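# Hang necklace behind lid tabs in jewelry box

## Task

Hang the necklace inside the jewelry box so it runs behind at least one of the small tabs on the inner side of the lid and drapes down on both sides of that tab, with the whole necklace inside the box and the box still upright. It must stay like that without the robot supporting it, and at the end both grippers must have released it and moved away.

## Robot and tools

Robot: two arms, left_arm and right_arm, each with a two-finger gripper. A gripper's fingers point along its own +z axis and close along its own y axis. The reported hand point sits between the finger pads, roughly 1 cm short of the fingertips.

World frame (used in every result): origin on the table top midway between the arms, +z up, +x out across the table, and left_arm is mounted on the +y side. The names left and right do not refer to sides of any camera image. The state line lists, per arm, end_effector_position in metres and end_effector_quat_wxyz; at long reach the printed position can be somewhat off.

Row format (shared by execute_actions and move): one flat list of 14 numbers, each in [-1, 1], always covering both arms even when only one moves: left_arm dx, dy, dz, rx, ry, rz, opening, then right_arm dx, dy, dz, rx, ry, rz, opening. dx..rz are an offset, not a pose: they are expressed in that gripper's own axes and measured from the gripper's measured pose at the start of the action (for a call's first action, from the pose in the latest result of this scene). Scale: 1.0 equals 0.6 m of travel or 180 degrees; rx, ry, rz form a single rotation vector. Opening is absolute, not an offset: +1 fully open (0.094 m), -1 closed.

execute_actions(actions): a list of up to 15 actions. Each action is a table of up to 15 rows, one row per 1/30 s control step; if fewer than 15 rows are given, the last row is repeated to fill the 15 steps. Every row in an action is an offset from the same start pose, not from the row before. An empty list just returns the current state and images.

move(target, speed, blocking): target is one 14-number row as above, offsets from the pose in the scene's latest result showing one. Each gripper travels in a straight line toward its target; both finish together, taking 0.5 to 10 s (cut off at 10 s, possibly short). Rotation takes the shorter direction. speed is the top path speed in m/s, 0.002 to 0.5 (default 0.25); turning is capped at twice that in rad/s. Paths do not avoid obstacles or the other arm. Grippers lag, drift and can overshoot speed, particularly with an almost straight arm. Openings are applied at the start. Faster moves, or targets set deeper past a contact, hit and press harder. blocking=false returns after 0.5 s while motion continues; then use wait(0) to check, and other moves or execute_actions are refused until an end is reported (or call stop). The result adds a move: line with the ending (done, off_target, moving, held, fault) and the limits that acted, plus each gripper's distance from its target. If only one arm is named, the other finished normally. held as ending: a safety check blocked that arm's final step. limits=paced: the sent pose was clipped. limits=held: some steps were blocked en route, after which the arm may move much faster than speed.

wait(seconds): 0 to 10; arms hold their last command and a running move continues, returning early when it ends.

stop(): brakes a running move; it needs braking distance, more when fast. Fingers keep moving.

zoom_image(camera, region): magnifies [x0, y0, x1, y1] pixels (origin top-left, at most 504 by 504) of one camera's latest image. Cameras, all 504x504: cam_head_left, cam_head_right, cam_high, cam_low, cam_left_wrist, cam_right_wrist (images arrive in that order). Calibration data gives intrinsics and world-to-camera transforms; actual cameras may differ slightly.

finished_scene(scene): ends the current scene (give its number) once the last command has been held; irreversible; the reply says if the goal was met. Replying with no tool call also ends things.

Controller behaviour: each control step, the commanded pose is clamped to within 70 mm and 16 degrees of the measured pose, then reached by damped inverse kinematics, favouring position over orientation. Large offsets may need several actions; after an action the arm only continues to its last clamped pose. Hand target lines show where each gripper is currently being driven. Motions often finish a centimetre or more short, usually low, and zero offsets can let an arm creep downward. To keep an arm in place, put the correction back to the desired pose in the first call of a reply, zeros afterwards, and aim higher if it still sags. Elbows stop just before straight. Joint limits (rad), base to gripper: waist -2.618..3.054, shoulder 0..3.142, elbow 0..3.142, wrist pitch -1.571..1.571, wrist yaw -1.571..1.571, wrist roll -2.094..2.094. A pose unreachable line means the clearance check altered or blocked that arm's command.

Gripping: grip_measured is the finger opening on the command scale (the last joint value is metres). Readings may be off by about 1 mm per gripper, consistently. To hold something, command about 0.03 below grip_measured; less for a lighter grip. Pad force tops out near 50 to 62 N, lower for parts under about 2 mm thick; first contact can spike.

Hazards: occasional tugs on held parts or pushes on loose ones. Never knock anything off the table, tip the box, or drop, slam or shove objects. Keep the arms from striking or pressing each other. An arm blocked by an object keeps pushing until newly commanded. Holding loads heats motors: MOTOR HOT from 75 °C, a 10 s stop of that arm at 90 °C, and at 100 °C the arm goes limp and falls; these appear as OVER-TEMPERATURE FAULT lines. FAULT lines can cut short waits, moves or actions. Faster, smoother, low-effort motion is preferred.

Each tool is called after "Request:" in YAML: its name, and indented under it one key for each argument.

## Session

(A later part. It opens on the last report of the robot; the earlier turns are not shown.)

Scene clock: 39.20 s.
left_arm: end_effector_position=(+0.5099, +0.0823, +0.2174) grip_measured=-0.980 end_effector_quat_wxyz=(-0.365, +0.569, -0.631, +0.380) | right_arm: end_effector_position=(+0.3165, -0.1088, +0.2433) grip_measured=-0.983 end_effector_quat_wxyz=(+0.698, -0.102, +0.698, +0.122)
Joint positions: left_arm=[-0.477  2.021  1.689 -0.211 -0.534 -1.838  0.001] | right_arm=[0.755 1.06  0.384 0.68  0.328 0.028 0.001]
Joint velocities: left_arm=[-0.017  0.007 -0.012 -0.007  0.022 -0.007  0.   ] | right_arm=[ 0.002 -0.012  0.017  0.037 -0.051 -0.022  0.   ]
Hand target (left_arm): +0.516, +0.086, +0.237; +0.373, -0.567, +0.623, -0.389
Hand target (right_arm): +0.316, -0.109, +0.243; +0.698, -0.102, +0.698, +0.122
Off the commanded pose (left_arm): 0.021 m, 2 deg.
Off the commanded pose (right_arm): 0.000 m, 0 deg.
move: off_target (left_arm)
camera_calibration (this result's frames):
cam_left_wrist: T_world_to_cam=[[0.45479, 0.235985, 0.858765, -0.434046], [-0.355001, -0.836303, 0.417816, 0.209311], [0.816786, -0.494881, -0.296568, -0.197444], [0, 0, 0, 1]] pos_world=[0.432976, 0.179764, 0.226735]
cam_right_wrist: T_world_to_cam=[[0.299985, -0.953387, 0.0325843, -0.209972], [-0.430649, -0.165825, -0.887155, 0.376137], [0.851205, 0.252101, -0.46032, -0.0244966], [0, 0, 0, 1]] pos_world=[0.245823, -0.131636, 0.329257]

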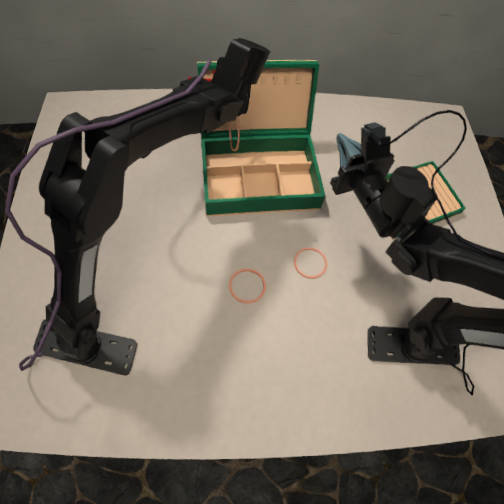

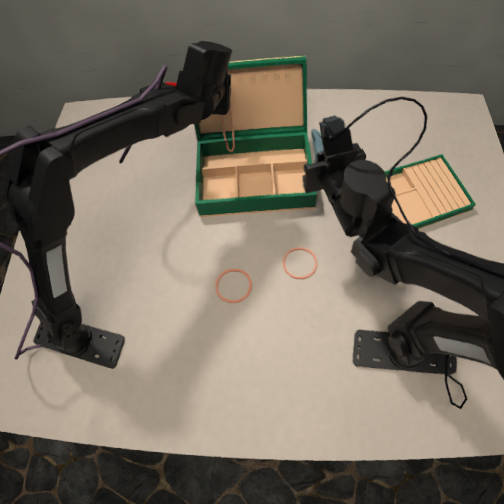

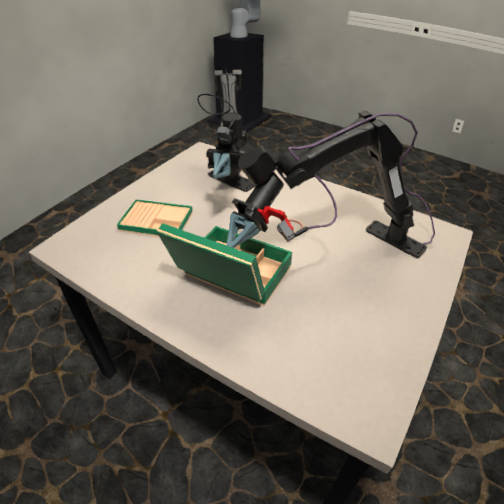

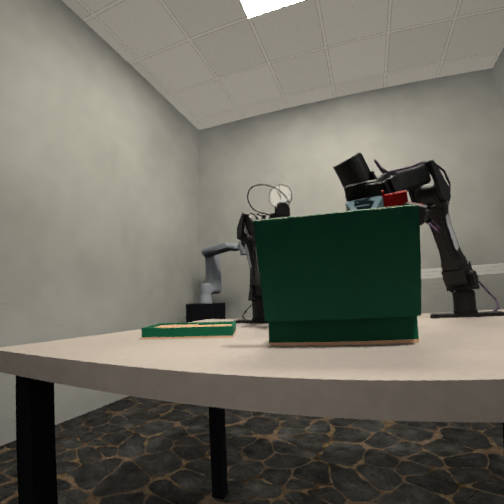

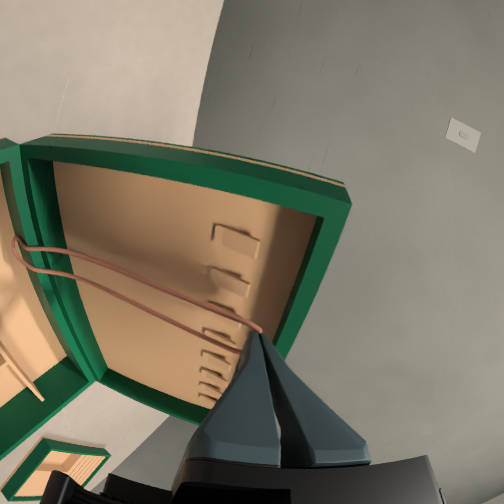

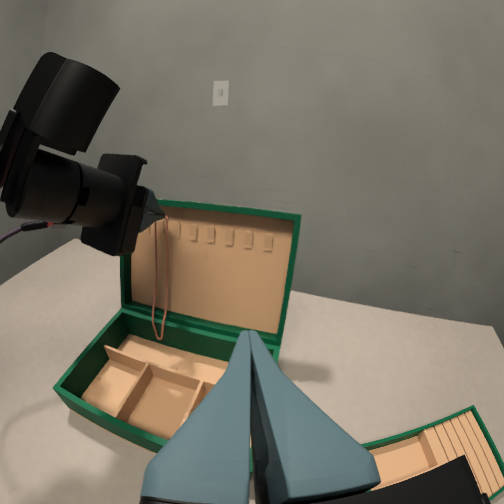

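Request:
execute_actions:
  actions:
    - [[-0.005,-0.035,-0.002,0.01,0,0,-1,0,0,0,0,0,0,-1],[-0.005,-0.035,-0.002,0.01,0,0,-1,0,0,0,0,0,0,-1],[-0.002,-0.036,0.003,0.01,0,0,-1,0,0,0,0,0,0,-1],[-0.002,-0.036,0.003,0.01,0,0,-1,0,0,0,0,0,0,-1],[0.001,-0.037,0.008,0.01,0,0,-1,0,0,0,0,0,0,-1],[0.001,-0.037,0.008,0.01,0,0,-1,0,0,0,0,0,0,-1],[0.004,-0.038,0.013,0.01,0,0,-1,0,0,0,0,0,0,-1],[0.004,-0.038,0.013,0.01,0,0,-1,0,0,0,0,0,0,-1],[0.007,-0.039,0.018,0.01,0,0,-1,0,0,0,0,0,0,-1]]

Request:
wait:
  seconds: 0.5

Request:
zoom_image:
  camera: "cam_left_wrist"
  region: [150, 200, 350, 400]

Request:
zoom_image:
  camera: "cam_right_wrist"
  region: [120, 180, 220, 280]

Scene clock: 40.40 s.
left_arm: end_effector_position=(+0.5214, +0.0716, +0.2083) grip_measured=-0.980 end_effector_quat_wxyz=(-0.363, +0.565, -0.638, +0.377) | right_arm: end_effector_position=(+0.3165, -0.1088, +0.2433) grip_measured=-0.983 end_effector_quat_wxyz=(+0.698, -0.102, +0.698, +0.122)
Joint positions: left_arm=[-0.477  2.089  1.76  -0.222 -0.526 -1.828  0.001] | right_arm=[0.755 1.06  0.384 0.68  0.328 0.028 0.001]
Joint velocities: left_arm=[-0.007  0.027  0.017 -0.022  0.037 -0.037 -0.001] | right_arm=[-0.002 -0.017 -0.007 -0.022 -0.051 -0.051  0.   ]
Hand target (left_arm): +0.529, +0.076, +0.233; +0.374, -0.563, +0.625, -0.390
Hand target (right_arm): +0.316, -0.109, +0.243; +0.698, -0.102, +0.698, +0.122
Off the commanded pose (left_arm): 0.027 m, 2 deg.
Off the commanded pose (right_arm): 0.000 m, 0 deg.
camera_calibration (this result's frames):
cam_left_wrist: T_world_to_cam=[[0.463458, 0.22233, 0.857774, -0.432253], [-0.361199, -0.836543, 0.411984, 0.212694], [0.809161, -0.500765, -0.307397, -0.20815], [0, 0, 0, 1]] pos_world=[0.445583, 0.169796, 0.219164]
cam_right_wrist: T_world_to_cam=[[0.299985, -0.953387, 0.0325843, -0.209972], [-0.430649, -0.165825, -0.887155, 0.376137], [0.851205, 0.252101, -0.46032, -0.0244966], [0, 0, 0, 1]] pos_world=[0.245823, -0.131636, 0.329257]

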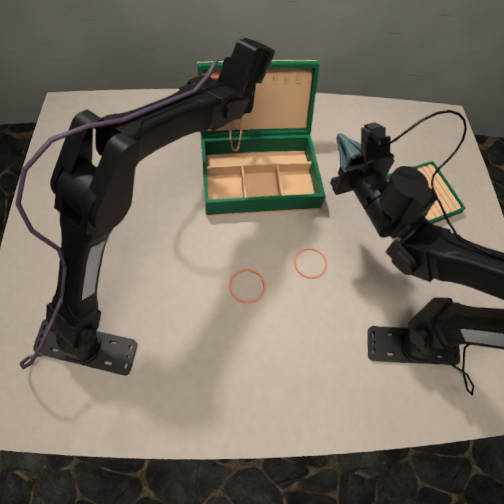

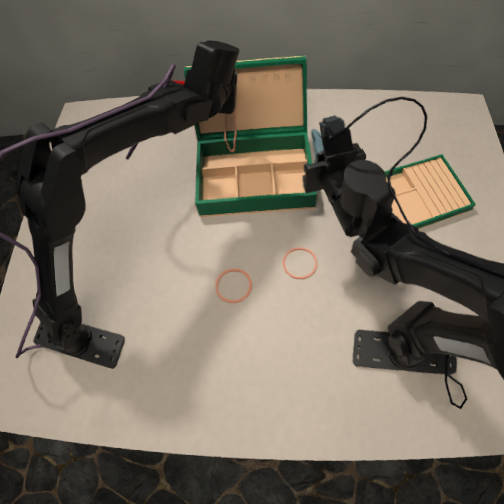

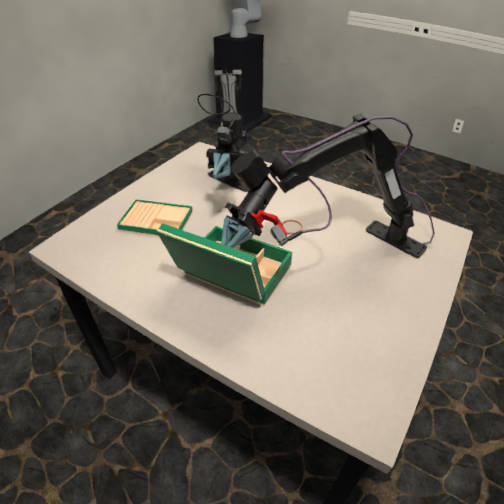

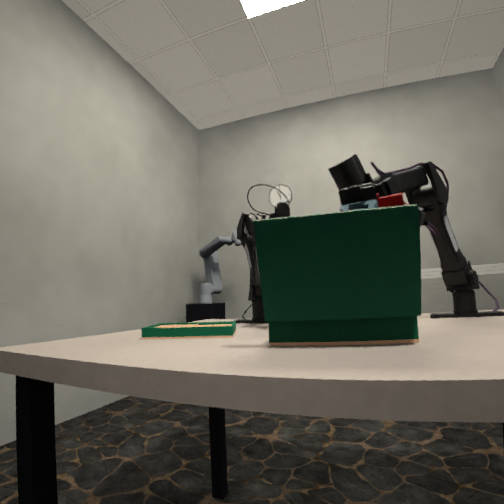

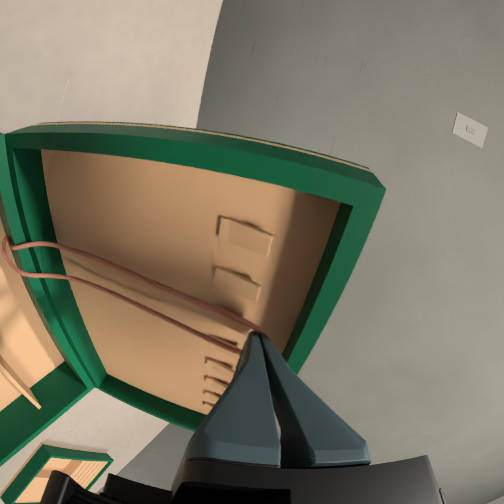

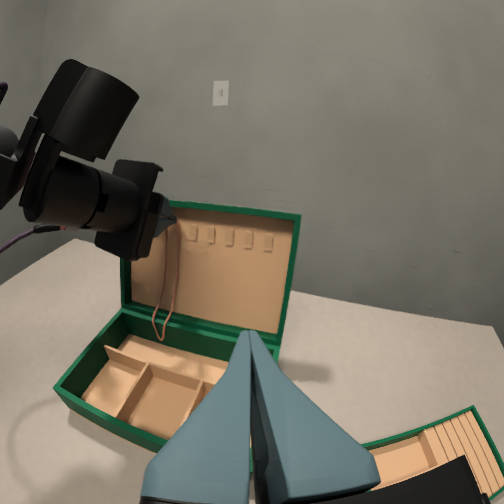

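Scene clock: 40.90 s.
left_arm: end_effector_position=(+0.5213, +0.0717, +0.2077) grip_measured=-0.980 end_effector_quat_wxyz=(-0.363, +0.565, -0.638, +0.376) | right_arm: end_effector_position=(+0.3165, -0.1088, +0.2433) grip_measured=-0.983 end_effector_quat_wxyz=(+0.698, -0.102, +0.698, +0.122)
Joint positions: left_arm=[-0.477  2.089  1.76  -0.224 -0.526 -1.828  0.001] | right_arm=[0.755 1.06  0.384 0.68  0.328 0.028 0.001]
Joint velocities: left_arm=[ 0.002 -0.007  0.007 -0.081 -0.037  0.051 -0.   ] | right_arm=[ 0.007  0.002  0.012  0.081  0.022  0.051 -0.   ]
Hand target (left_arm): +0.529, +0.076, +0.233; +0.374, -0.563, +0.625, -0.390
Hand target (right_arm): +0.316, -0.109, +0.243; +0.698, -0.102, +0.698, +0.122
Off the commanded pose (left_arm): 0.027 m, 3 deg.
Off the commanded pose (right_arm): 0.000 m, 0 deg.
wait: 0.50 s; at rest by 0.17 s
camera_calibration (this result's frames):
cam_left_wrist: T_world_to_cam=[[0.464989, 0.221101, 0.857263, -0.432314], [-0.360465, -0.837133, 0.411429, 0.212755], [0.80861, -0.500323, -0.309558, -0.207444], [0, 0, 0, 1]] pos_world=[0.445453, 0.1699, 0.218857]
cam_right_wrist: T_world_to_cam=[[0.299985, -0.953387, 0.0325843, -0.209972], [-0.430649, -0.165825, -0.887155, 0.376137], [0.851205, 0.252101, -0.46032, -0.0244966], [0, 0, 0, 1]] pos_world=[0.245823, -0.131636, 0.329257]

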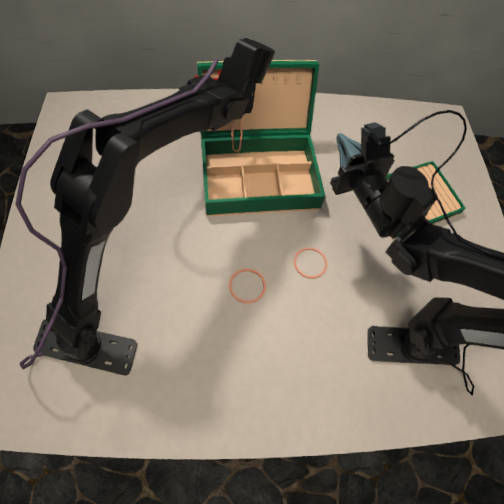

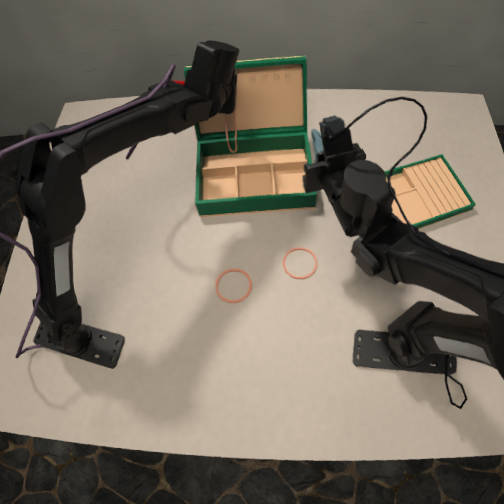

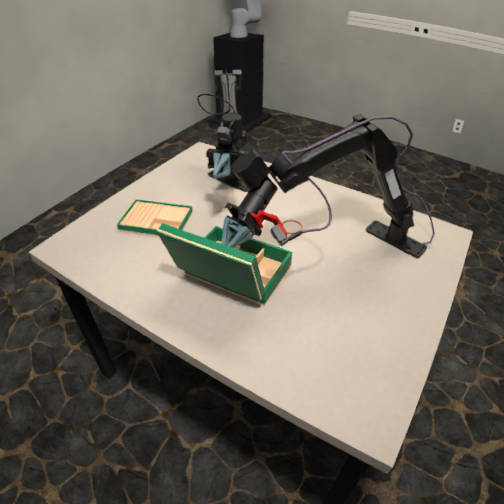

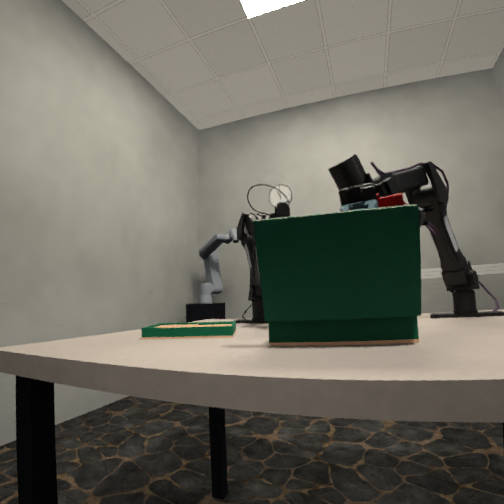

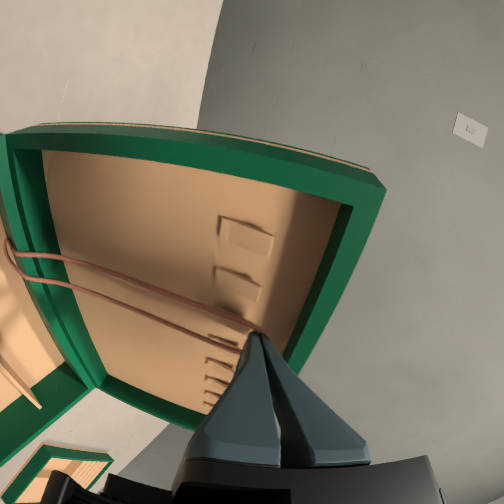

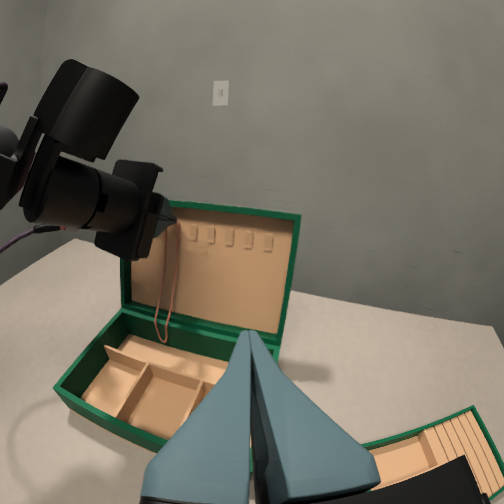

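Region (150, 200, 350, 400) of cam_left_wrist's 504x504 image, scaled by 2.520, with more detail than that image has.

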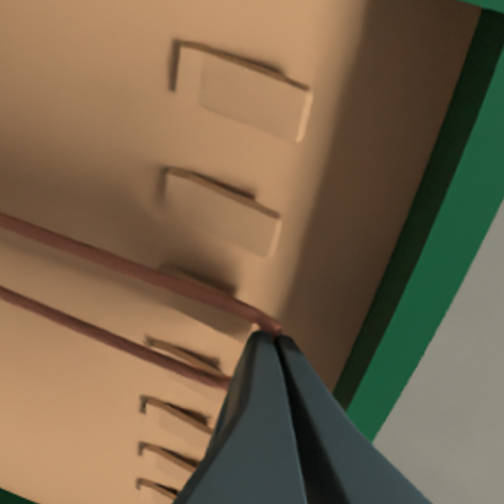

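Region (120, 180, 220, 280) of cam_right_wrist's 504x504 image, scaled by 5.040, with more detail than that image has.

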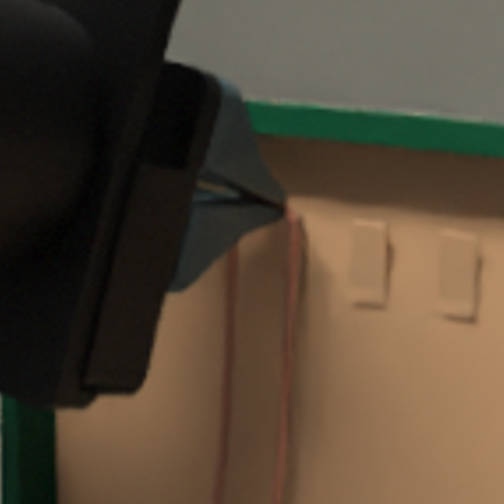

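Request:
execute_actions:
  actions:
    - [[-0.010,-0.047,-0.007,0.013,0,0,-1,0,0,0,0,0,0,-1],[-0.010,-0.050,-0.006,0.013,-0.004,0,-1,0,0,0,0,0,0,-1],[-0.010,-0.053,-0.005,0.013,-0.008,0,-1,0,0,0,0,0,0,-1],[-0.011,-0.055,-0.004,0.013,-0.012,-0.005,-1,0,0,0,0,0,0,-1],[-0.011,-0.057,-0.002,0.013,-0.016,-0.005,-1,0,0,0,0,0,0,-1],[-0.011,-0.059,0,0.013,-0.02,-0.01,-1,0,0,0,0,0,0,-1],[-0.012,-0.060,0.002,0.013,-0.02,-0.01,-1,0,0,0,0,0,0,-1],[-0.012,-0.061,0.004,0.013,-0.02,-0.01,-1,0,0,0,0,0,0,-1]]

Request:
zoom_image:
  camera: "cam_left_wrist"
  region: [150, 200, 350, 400]

Request:
zoom_image:
  camera: "cam_right_wrist"
  region: [120, 180, 220, 280]

Scene clock: 42.17 s.
left_arm: end_effector_position=(+0.5341, +0.0692, +0.2132) grip_measured=-0.980 end_effector_quat_wxyz=(-0.375, +0.574, -0.630, +0.364) | right_arm: end_effector_position=(+0.3165, -0.1088, +0.2433) grip_measured=-0.983 end_effector_quat_wxyz=(+0.698, -0.102, +0.698, +0.122)
Joint positions: left_arm=[-0.477  2.157  1.889 -0.298 -0.565 -1.836  0.001] | right_arm=[0.755 1.06  0.384 0.68  0.328 0.028 0.001]
Joint velocities: left_arm=[-0.007  0.012  0.037 -0.095 -0.095 -0.022  0.001] | right_arm=[-0.017 -0.007  0.002 -0.037  0.051 -0.037  0.001]
Hand target (left_arm): +0.540, +0.076, +0.239; +0.389, -0.579, +0.609, -0.377
Hand target (right_arm): +0.316, -0.109, +0.243; +0.698, -0.102, +0.698, +0.122
Off the commanded pose (left_arm): 0.028 m, 3 deg.
Off the commanded pose (right_arm): 0.000 m, 0 deg.
camera_calibration (this result's frames):
cam_left_wrist: T_world_to_cam=[[0.454875, 0.223421, 0.862074, -0.43824], [-0.33032, -0.856639, 0.396306, 0.201514], [0.827029, -0.46503, -0.315864, -0.228304], [0, 0, 0, 1]] pos_world=[0.454723, 0.164369, 0.225821]
cam_right_wrist: T_world_to_cam=[[0.299985, -0.953387, 0.0325843, -0.209972], [-0.430649, -0.165825, -0.887155, 0.376137], [0.851205, 0.252101, -0.46032, -0.0244966], [0, 0, 0, 1]] pos_world=[0.245823, -0.131636, 0.329257]

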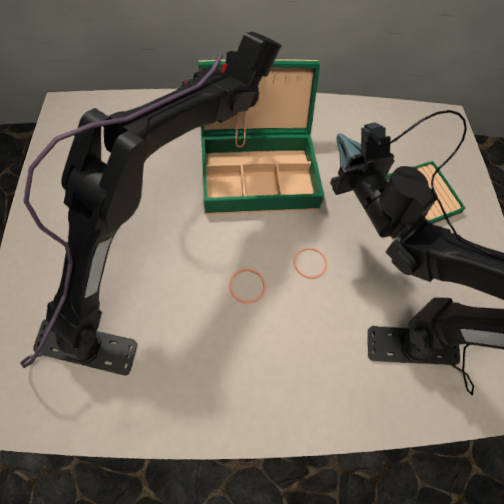

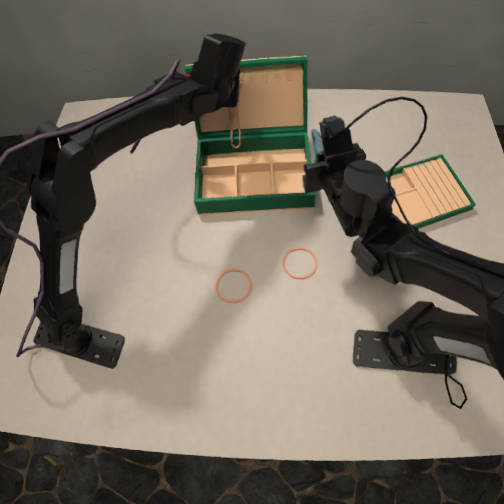

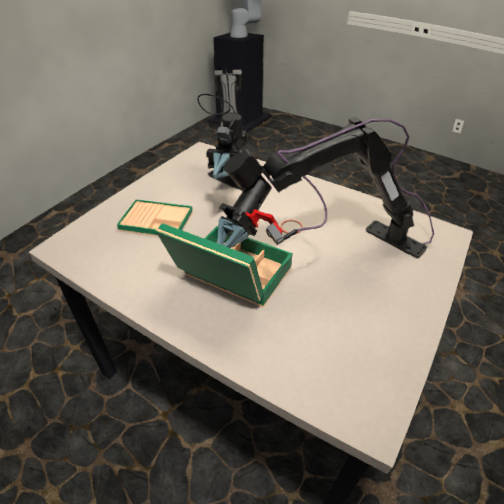

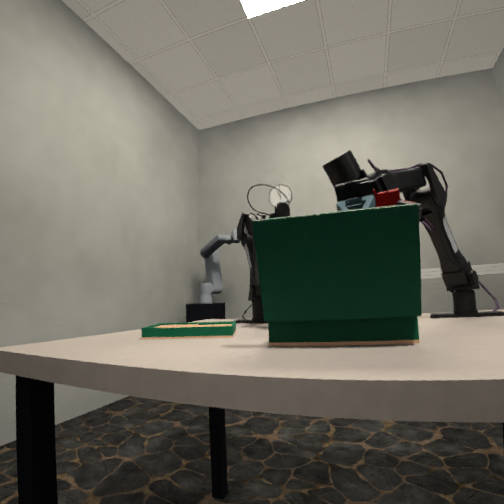

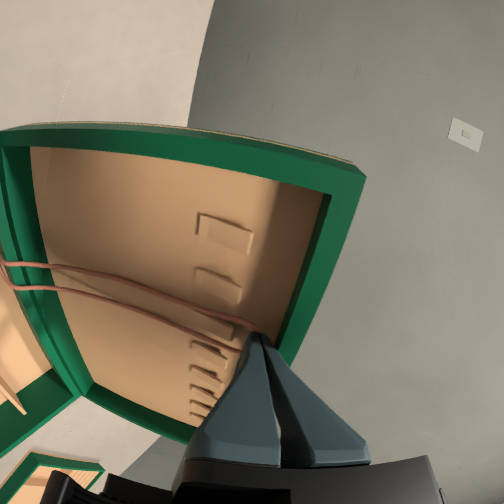

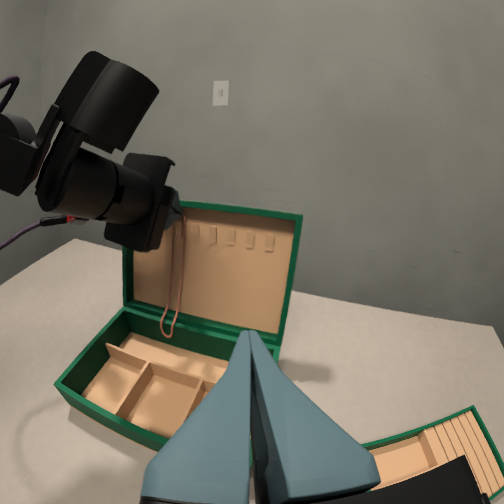

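Region (150, 200, 350, 400) of cam_left_wrist's 504x504 image, scaled by 2.520, with more detail than that image has.

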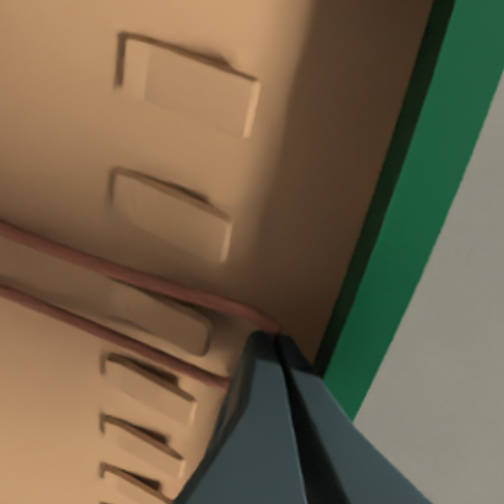

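Region (120, 180, 220, 280) of cam_right_wrist's 504x504 image, scaled by 5.040, with more detail than that image has.

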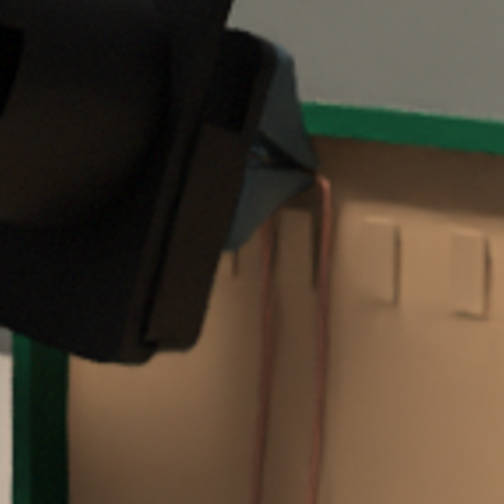

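Request:
execute_actions:
  actions:
    - [[0,0.004,0.005,-0.002,0,0,-1,0,0,0,0,0,0,-1]]

Request:
zoom_image:
  camera: "cam_left_wrist"
  region: [150, 200, 350, 400]

Request:
zoom_image:
  camera: "cam_right_wrist"
  region: [120, 180, 220, 280]

Scene clock: 43.07 s.
left_arm: end_effector_position=(+0.5350, +0.0678, +0.2057) grip_measured=-0.980 end_effector_quat_wxyz=(-0.373, +0.574, -0.634, +0.360) | right_arm: end_effector_position=(+0.3165, -0.1088, +0.2433) grip_measured=-0.983 end_effector_quat_wxyz=(+0.698, -0.102, +0.698, +0.122)
Joint positions: left_arm=[-0.477  2.171  1.892 -0.301 -0.561 -1.838  0.001] | right_arm=[0.755 1.06  0.384 0.68  0.328 0.028 0.001]
Joint velocities: left_arm=[ 0.002 -0.022 -0.012 -0.037 -0.051  0.022  0.   ] | right_arm=[ 0.012 -0.012 -0.032 -0.022  0.007  0.007  0.001]
Hand target (left_arm): +0.536, +0.069, +0.210; +0.373, -0.575, +0.632, -0.362
Hand target (right_arm): +0.316, -0.109, +0.243; +0.698, -0.102, +0.698, +0.122
Off the commanded pose (left_arm): 0.004 m, 0 deg.
Off the commanded pose (right_arm): 0.000 m, 0 deg.
camera_calibration (this result's frames):
cam_left_wrist: T_world_to_cam=[[0.465732, 0.218174, 0.85761, -0.436329], [-0.327387, -0.857889, 0.396035, 0.202143], [0.822139, -0.465216, -0.328119, -0.226925], [0, 0, 0, 1]] pos_world=[0.455955, 0.163042, 0.219686]
cam_right_wrist: T_world_to_cam=[[0.299985, -0.953387, 0.0325843, -0.209972], [-0.430649, -0.165825, -0.887155, 0.376137], [0.851205, 0.252101, -0.46032, -0.0244966], [0, 0, 0, 1]] pos_world=[0.245823, -0.131636, 0.329257]

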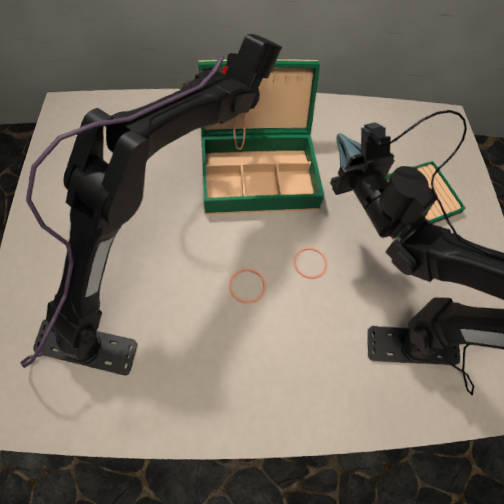

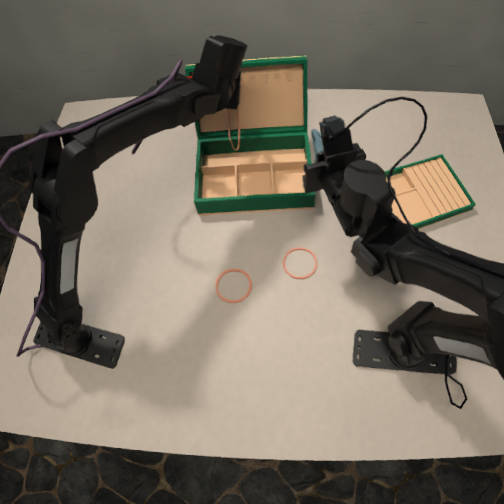

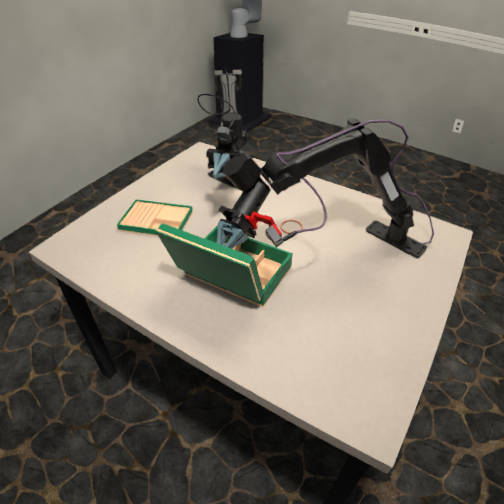

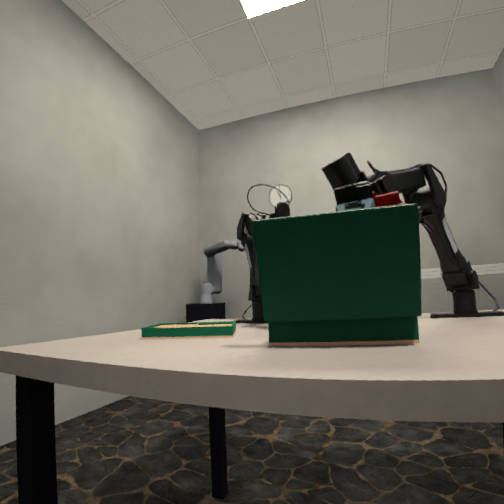

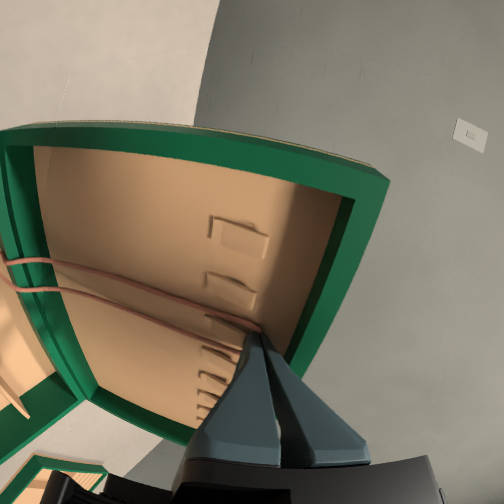

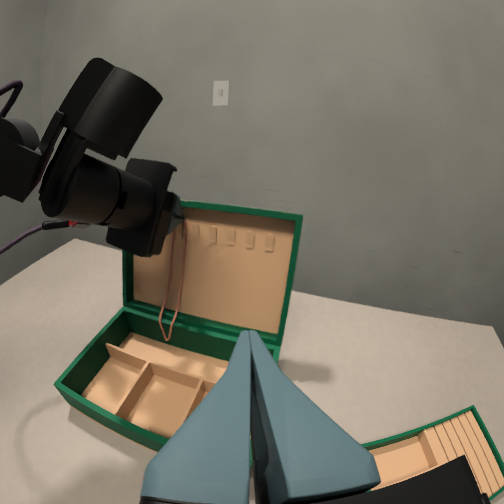

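Region (150, 200, 350, 400) of cam_left_wrist's 504x504 image, scaled by 2.520, with more detail than that image has.

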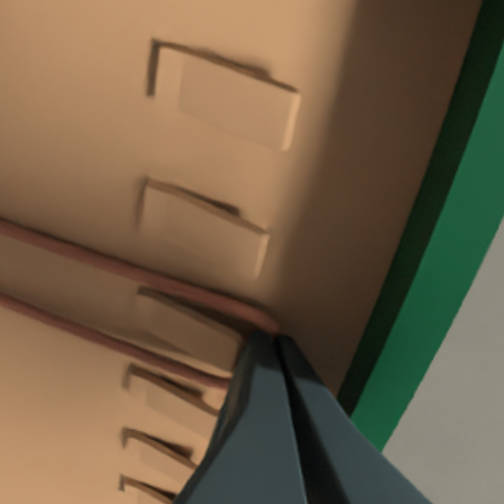

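Region (120, 180, 220, 280) of cam_right_wrist's 504x504 image, scaled by 5.040, with more detail than that image has.

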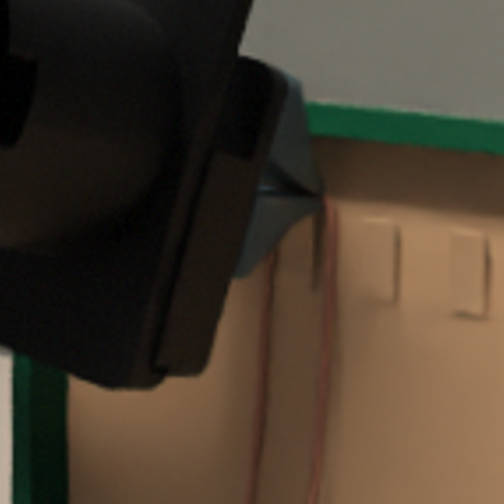

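Good. Open slightly.

Request:
execute_actions:
  actions:
    - [[0,-0.008,-0.002,0.003,0,0,-0.88,0,0,0,0,0,0,-1]]

Request:
zoom_image:
  camera: "cam_left_wrist"
  region: [180, 260, 320, 400]

Request:
zoom_image:
  camera: "cam_right_wrist"
  region: [140, 190, 220, 270]

Scene clock: 43.80 s.
left_arm: end_effector_position=(+0.5357, +0.0674, +0.2072) grip_measured=-0.882 end_effector_quat_wxyz=(-0.373, +0.574, -0.632, +0.363) | right_arm: end_effector_position=(+0.3165, -0.1088, +0.2433) grip_measured=-0.983 end_effector_quat_wxyz=(+0.698, -0.102, +0.698, +0.122)
Joint positions: left_arm=[-0.477  2.171  1.892 -0.293 -0.562 -1.838  0.006] | right_arm=[0.755 1.06  0.384 0.68  0.328 0.028 0.001]
Joint velocities: left_arm=[-0.017 -0.017 -0.012 -0.007  0.007 -0.022 -0.   ] | right_arm=[ 0.002 -0.002 -0.012  0.022  0.081  0.022 -0.   ]
Hand target (left_arm): +0.536, +0.067, +0.210; +0.375, -0.572, +0.633, -0.363
Hand target (right_arm): +0.316, -0.109, +0.243; +0.698, -0.102, +0.698, +0.122
Off the commanded pose (left_arm): 0.003 m, 0 deg.
Off the commanded pose (right_arm): 0.000 m, 0 deg.
camera_calibration (this result's frames):
cam_left_wrist: T_world_to_cam=[[0.460075, 0.222299, 0.859601, -0.435521], [-0.329081, -0.856503, 0.397629, 0.20196], [0.824643, -0.465817, -0.320902, -0.230037], [0, 0, 0, 1]] pos_world=[0.456532, 0.16264, 0.22025]
cam_right_wrist: T_world_to_cam=[[0.299985, -0.953387, 0.0325843, -0.209972], [-0.430649, -0.165825, -0.887155, 0.376137], [0.851205, 0.252101, -0.46032, -0.0244966], [0, 0, 0, 1]] pos_world=[0.245823, -0.131636, 0.329257]

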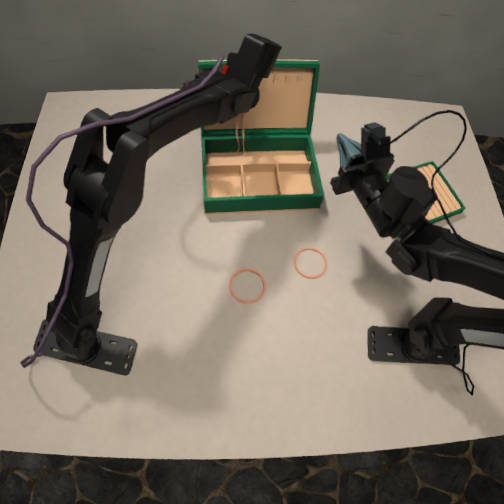

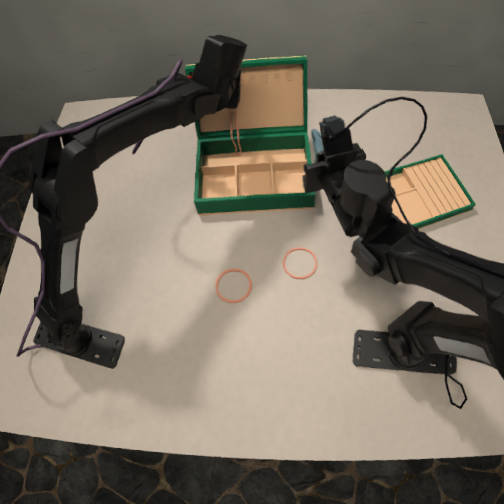

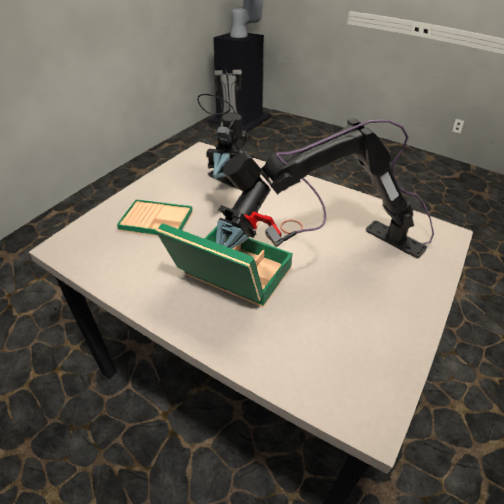

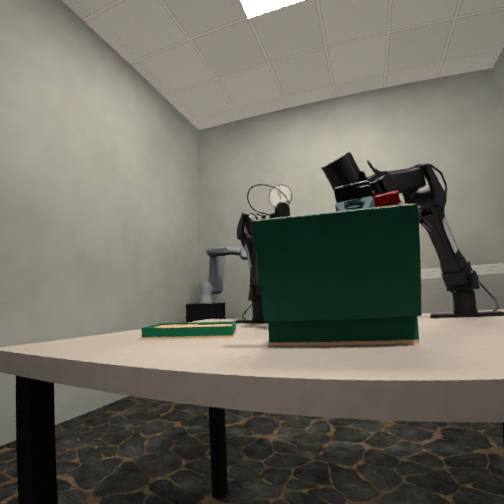

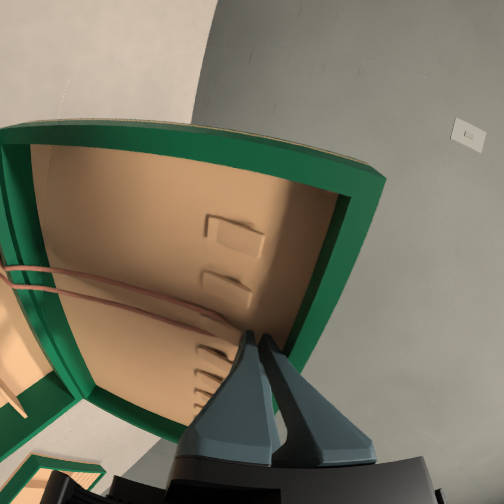

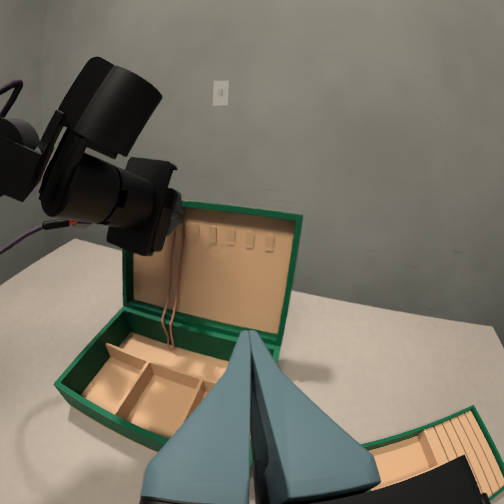

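Region (180, 260, 320, 400) of cam_left_wrist's 504x504 image, scaled by 3.600, with more detail than that image has.

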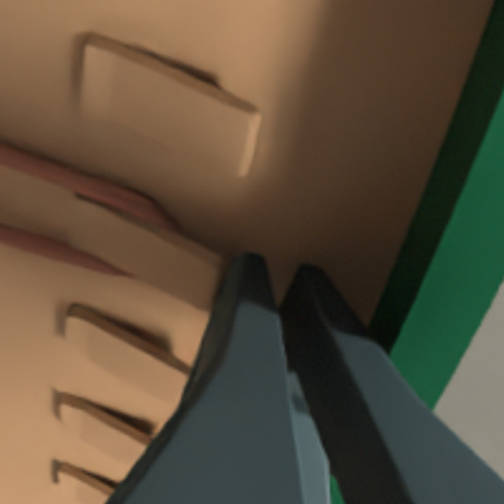

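Region (140, 190, 220, 270) of cam_right_wrist's 504x504 image, scaled by 6.300, with more detail than that image has.

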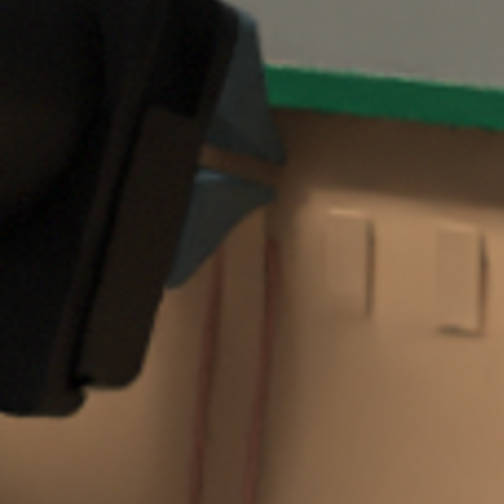

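It dropped in. Retreat.

Request:
move:
  target: [-0.25,-0.03,-0.3,0,0,0,-0.95,0,-0.1,-0.1,0,0,0,-1]
  speed: 0.12

Scene clock: 46.60 s.
left_arm: end_effector_position=(+0.3970, +0.2120, +0.3180) grip_measured=-0.949 end_effector_quat_wxyz=(-0.369, +0.575, -0.629, +0.371) | right_arm: end_effector_position=(+0.2826, -0.1814, +0.2395) grip_measured=-0.983 end_effector_quat_wxyz=(+0.694, -0.102, +0.702, +0.120)
Joint positions: left_arm=[-0.379  1.398  1.38  -0.514 -0.468 -1.788  0.002] | right_arm=[0.453 0.611 0.256 0.348 0.028 0.028 0.001]
Joint velocities: left_arm=[-0.007  0.007  0.017  0.037 -0.051  0.007 -0.   ] | right_arm=[ 0.002 -0.002 -0.017 -0.051  0.022 -0.066 -0.   ]
Hand target (left_arm): +0.394, +0.220, +0.317; +0.374, -0.574, +0.632, -0.363
Hand target (right_arm): +0.280, -0.183, +0.241; +0.698, -0.103, +0.698, +0.121
Off the commanded pose (left_arm): 0.010 m, 1 deg.
Off the commanded pose (right_arm): 0.006 m, 1 deg.
move: done
camera_calibration (this result's frames):
cam_left_wrist: T_world_to_cam=[[0.456542, 0.236333, 0.857739, -0.500131], [-0.335231, -0.847327, 0.411895, 0.232023], [0.82413, -0.475588, -0.307615, -0.0147001], [0, 0, 0, 1]] pos_world=[0.318227, 0.307805, 0.328891]
cam_right_wrist: T_world_to_cam=[[0.297759, -0.954029, 0.0341811, -0.2688], [-0.439493, -0.168778, -0.882247, 0.346905], [0.847458, 0.247675, -0.469544, 0.0233401], [0, 0, 0, 1]] pos_world=[0.21272, -0.203673, 0.326203]

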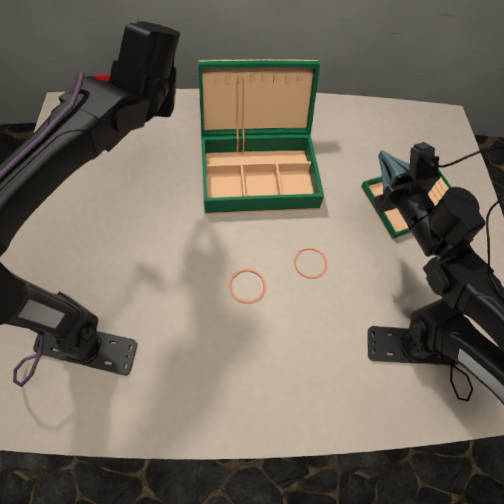

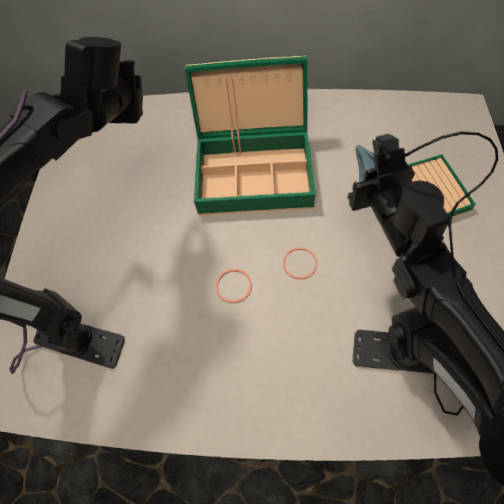

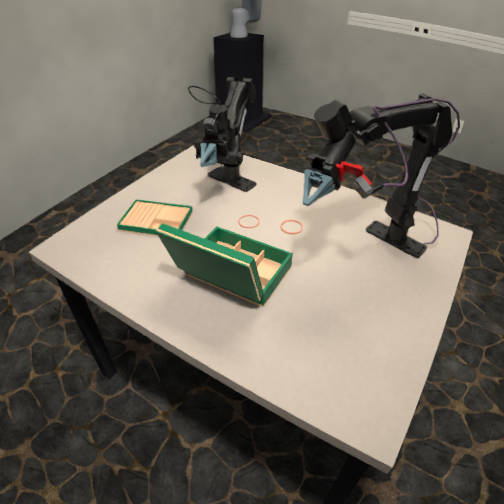

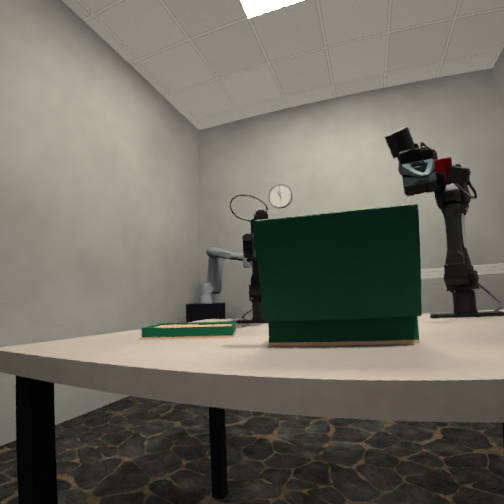

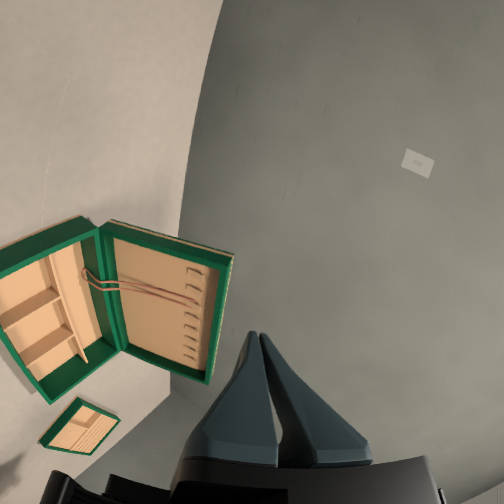

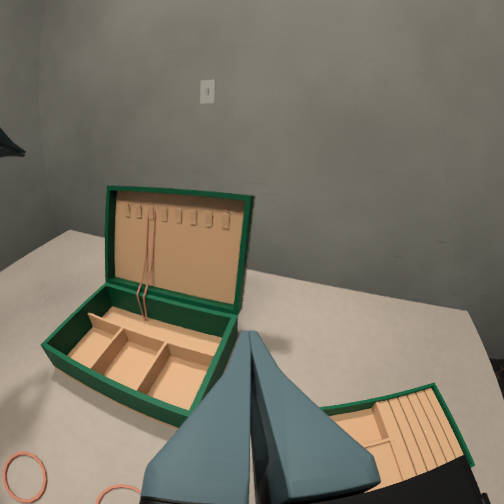

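Request:
finished_scene:
  scene: 1

The scene is finished: the task was done.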